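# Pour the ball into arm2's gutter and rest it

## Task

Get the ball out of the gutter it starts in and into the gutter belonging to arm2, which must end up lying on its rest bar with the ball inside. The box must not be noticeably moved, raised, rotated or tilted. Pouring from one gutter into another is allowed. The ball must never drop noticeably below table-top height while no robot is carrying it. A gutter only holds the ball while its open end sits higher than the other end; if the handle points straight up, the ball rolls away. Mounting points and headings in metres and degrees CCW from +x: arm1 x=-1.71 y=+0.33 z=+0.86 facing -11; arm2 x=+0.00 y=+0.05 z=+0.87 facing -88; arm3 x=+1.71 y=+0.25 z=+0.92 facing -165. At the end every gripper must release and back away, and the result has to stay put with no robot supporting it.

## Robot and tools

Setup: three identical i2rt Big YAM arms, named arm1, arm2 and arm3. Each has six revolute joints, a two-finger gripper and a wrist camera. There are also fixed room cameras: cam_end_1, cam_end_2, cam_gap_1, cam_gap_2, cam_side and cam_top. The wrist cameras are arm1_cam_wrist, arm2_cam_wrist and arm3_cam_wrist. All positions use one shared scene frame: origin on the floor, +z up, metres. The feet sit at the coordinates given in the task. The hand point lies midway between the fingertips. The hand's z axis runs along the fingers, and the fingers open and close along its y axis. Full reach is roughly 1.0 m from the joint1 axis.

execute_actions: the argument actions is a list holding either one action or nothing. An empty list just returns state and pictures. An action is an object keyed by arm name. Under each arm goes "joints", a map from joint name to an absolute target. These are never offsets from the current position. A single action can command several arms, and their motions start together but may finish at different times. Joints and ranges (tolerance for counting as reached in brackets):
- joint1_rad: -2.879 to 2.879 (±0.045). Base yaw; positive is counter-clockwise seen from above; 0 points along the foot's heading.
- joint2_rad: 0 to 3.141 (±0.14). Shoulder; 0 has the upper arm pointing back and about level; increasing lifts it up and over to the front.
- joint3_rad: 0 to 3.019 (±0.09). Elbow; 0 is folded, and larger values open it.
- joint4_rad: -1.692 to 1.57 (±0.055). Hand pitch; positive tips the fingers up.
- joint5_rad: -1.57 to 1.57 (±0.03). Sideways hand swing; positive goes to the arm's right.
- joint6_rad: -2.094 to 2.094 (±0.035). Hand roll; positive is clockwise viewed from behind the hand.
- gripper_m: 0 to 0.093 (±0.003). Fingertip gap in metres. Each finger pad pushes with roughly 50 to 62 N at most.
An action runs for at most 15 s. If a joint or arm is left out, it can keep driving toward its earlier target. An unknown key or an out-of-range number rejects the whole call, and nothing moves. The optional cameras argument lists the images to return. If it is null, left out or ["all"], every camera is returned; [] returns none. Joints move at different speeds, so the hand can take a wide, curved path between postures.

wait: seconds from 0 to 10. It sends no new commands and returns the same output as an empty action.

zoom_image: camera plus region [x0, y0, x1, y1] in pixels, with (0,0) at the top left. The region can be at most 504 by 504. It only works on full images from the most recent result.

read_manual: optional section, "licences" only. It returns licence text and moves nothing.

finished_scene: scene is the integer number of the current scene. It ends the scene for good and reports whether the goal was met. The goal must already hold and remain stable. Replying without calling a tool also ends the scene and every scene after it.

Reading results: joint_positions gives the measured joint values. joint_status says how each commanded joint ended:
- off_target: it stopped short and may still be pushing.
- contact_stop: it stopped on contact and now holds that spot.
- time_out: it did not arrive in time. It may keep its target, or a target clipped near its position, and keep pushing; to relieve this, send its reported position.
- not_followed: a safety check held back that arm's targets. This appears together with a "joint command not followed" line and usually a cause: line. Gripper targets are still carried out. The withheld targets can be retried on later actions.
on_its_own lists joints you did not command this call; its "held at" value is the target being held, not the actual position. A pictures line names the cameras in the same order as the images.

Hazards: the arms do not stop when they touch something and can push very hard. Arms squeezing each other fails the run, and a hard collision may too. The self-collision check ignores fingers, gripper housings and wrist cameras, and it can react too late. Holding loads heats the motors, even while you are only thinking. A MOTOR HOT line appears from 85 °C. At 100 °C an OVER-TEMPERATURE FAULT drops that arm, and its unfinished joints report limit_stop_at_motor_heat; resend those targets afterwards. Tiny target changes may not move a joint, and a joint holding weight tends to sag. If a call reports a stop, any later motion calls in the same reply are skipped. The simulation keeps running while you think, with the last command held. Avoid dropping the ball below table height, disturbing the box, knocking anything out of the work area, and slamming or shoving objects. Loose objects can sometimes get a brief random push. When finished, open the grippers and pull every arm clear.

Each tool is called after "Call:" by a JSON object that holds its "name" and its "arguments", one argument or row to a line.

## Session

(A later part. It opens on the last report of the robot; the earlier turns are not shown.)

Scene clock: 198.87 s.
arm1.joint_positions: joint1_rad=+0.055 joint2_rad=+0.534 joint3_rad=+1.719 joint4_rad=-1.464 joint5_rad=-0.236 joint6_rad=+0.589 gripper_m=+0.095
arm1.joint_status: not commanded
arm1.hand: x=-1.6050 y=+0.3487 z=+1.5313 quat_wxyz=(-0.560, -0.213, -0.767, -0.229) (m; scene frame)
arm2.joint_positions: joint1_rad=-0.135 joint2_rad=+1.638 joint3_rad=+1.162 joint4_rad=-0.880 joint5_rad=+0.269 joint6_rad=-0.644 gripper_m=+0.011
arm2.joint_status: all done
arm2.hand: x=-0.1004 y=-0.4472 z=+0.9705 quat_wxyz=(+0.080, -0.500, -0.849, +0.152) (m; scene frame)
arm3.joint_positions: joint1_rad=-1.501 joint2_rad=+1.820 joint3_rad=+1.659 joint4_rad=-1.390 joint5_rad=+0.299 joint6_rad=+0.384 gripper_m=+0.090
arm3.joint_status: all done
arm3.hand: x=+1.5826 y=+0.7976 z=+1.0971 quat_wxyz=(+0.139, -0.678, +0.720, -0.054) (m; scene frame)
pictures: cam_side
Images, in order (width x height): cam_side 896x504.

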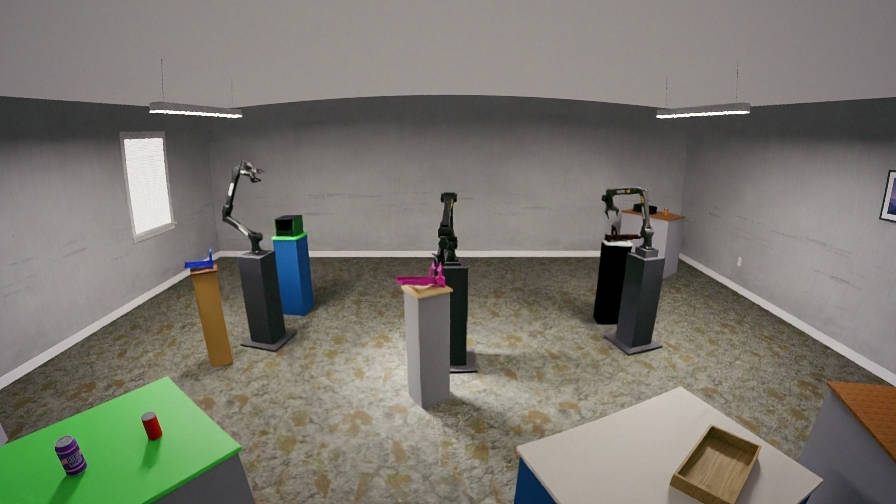

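Close enough; release and lift.

Call:
{"name": "execute_actions", "arguments": {
  "actions": [
    {"arm2":{"joints":{"gripper_m":0.09}}}
  ],
  "cameras": ["arm2_cam_wrist"]
}}

Call:
{"name": "execute_actions", "arguments": {
  "actions": [
    {"arm2":{"joints":{"joint3_rad":1.55,"joint4_rad":-1.25}}}
  ],
  "cameras": ["arm2_cam_wrist","cam_side","cam_end_2"]
}}

Call:
{"name": "zoom_image", "arguments": {
  "camera": "cam_side",
  "region": [370, 200, 490, 320]
}}

Scene clock: 205.27 s.
arm1.joint_positions: joint1_rad=+0.055 joint2_rad=+0.534 joint3_rad=+1.719 joint4_rad=-1.464 joint5_rad=-0.236 joint6_rad=+0.589 gripper_m=+0.095
arm1.joint_status: not commanded
arm1.hand: x=-1.6050 y=+0.3487 z=+1.5313 quat_wxyz=(-0.560, -0.213, -0.767, -0.229) (m; scene frame)
arm2.joint_positions: joint1_rad=-0.135 joint2_rad=+1.639 joint3_rad=+1.162 joint4_rad=-0.877 joint5_rad=+0.270 joint6_rad=-0.643 gripper_m=+0.090
arm2.joint_status: all done
arm2.hand: x=-0.1006 y=-0.4477 z=+0.9704 quat_wxyz=(+0.080, -0.500, -0.849, +0.153) (m; scene frame)
arm3.joint_positions: joint1_rad=-1.501 joint2_rad=+1.820 joint3_rad=+1.659 joint4_rad=-1.390 joint5_rad=+0.299 joint6_rad=+0.384 gripper_m=+0.090
arm3.joint_status: not commanded
arm3.hand: x=+1.5826 y=+0.7976 z=+1.0971 quat_wxyz=(+0.139, -0.678, +0.720, -0.054) (m; scene frame)
pictures: arm2_cam_wrist
Images, in order (width x height): arm2_cam_wrist 504x504.

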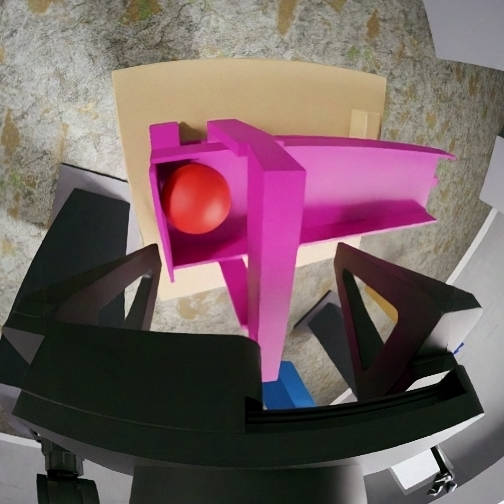

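Scene clock: 206.50 s.
arm1.joint_positions: joint1_rad=+0.055 joint2_rad=+0.534 joint3_rad=+1.719 joint4_rad=-1.464 joint5_rad=-0.236 joint6_rad=+0.589 gripper_m=+0.095
arm1.joint_status: not commanded
arm1.hand: x=-1.6050 y=+0.3487 z=+1.5313 quat_wxyz=(-0.560, -0.213, -0.767, -0.229) (m; scene frame)
arm2.joint_positions: joint1_rad=-0.135 joint2_rad=+1.650 joint3_rad=+1.506 joint4_rad=-1.236 joint5_rad=+0.270 joint6_rad=-0.643 gripper_m=+0.090
arm2.joint_status: all done
arm2.hand: x=-0.1045 y=-0.4839 z=+1.0889 quat_wxyz=(+0.085, -0.499, -0.850, +0.142) (m; scene frame)
arm3.joint_positions: joint1_rad=-1.501 joint2_rad=+1.820 joint3_rad=+1.659 joint4_rad=-1.390 joint5_rad=+0.299 joint6_rad=+0.384 gripper_m=+0.090
arm3.joint_status: not commanded
arm3.hand: x=+1.5826 y=+0.7976 z=+1.0971 quat_wxyz=(+0.139, -0.678, +0.720, -0.054) (m; scene frame)
pictures: arm2_cam_wrist, cam_end_2, cam_side
Images, in order (width x height): arm2_cam_wrist 504x504, cam_end_2 896x504, cam_side 896x504.

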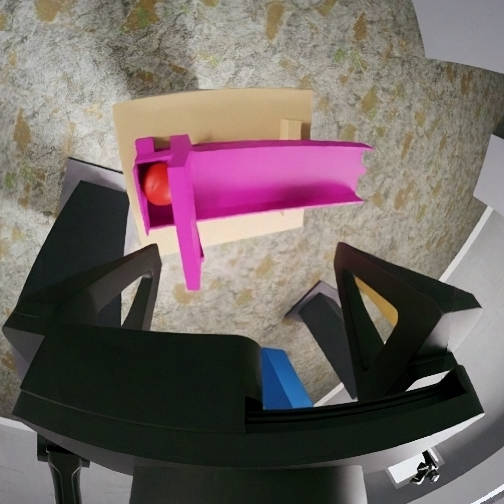

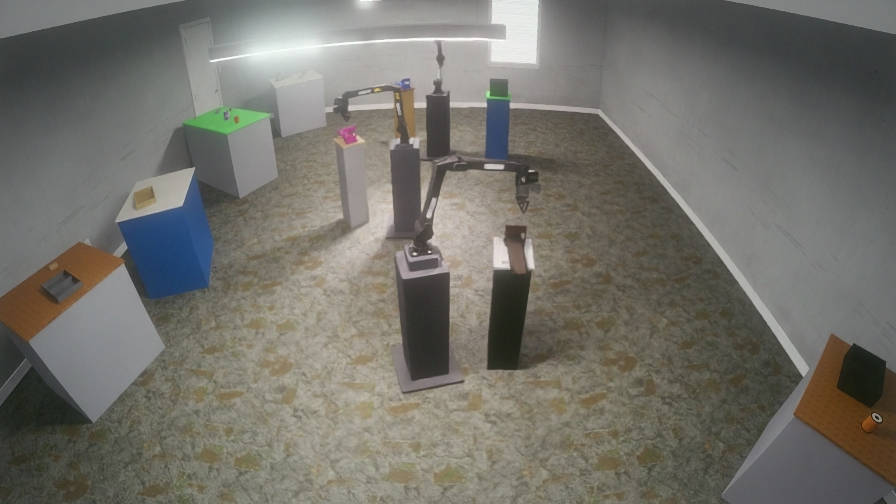

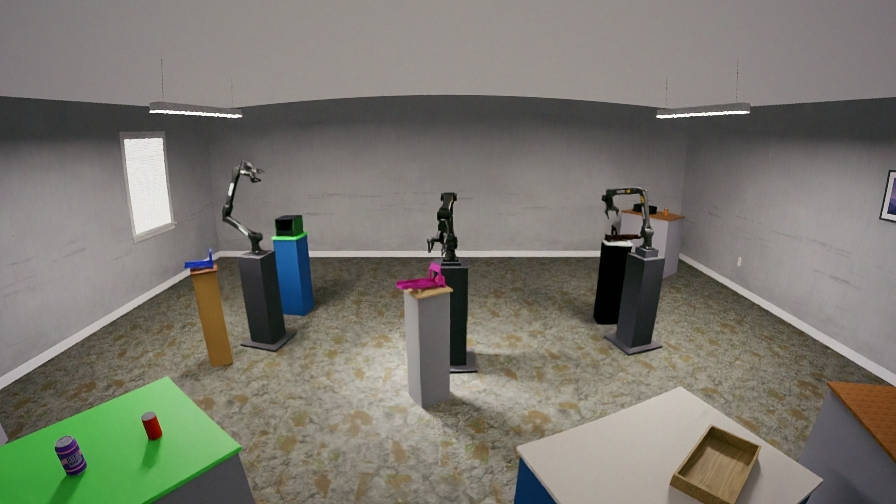

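Region (370, 200, 490, 320) of cam_side's 896x504 image, scaled by 4.200, with more detail than that image has.

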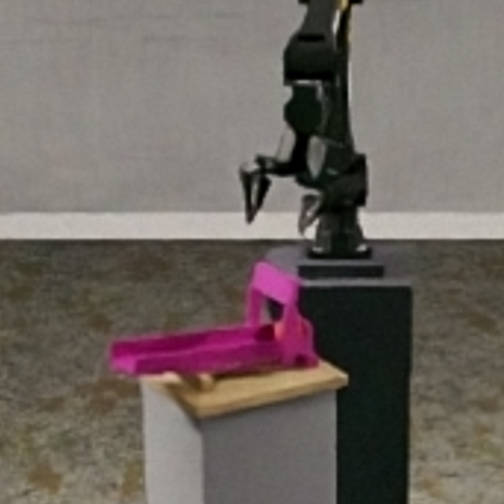

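Call:
{"name": "finished_scene", "arguments": {
  "scene": 2
}}

The scene is finished: the task was done.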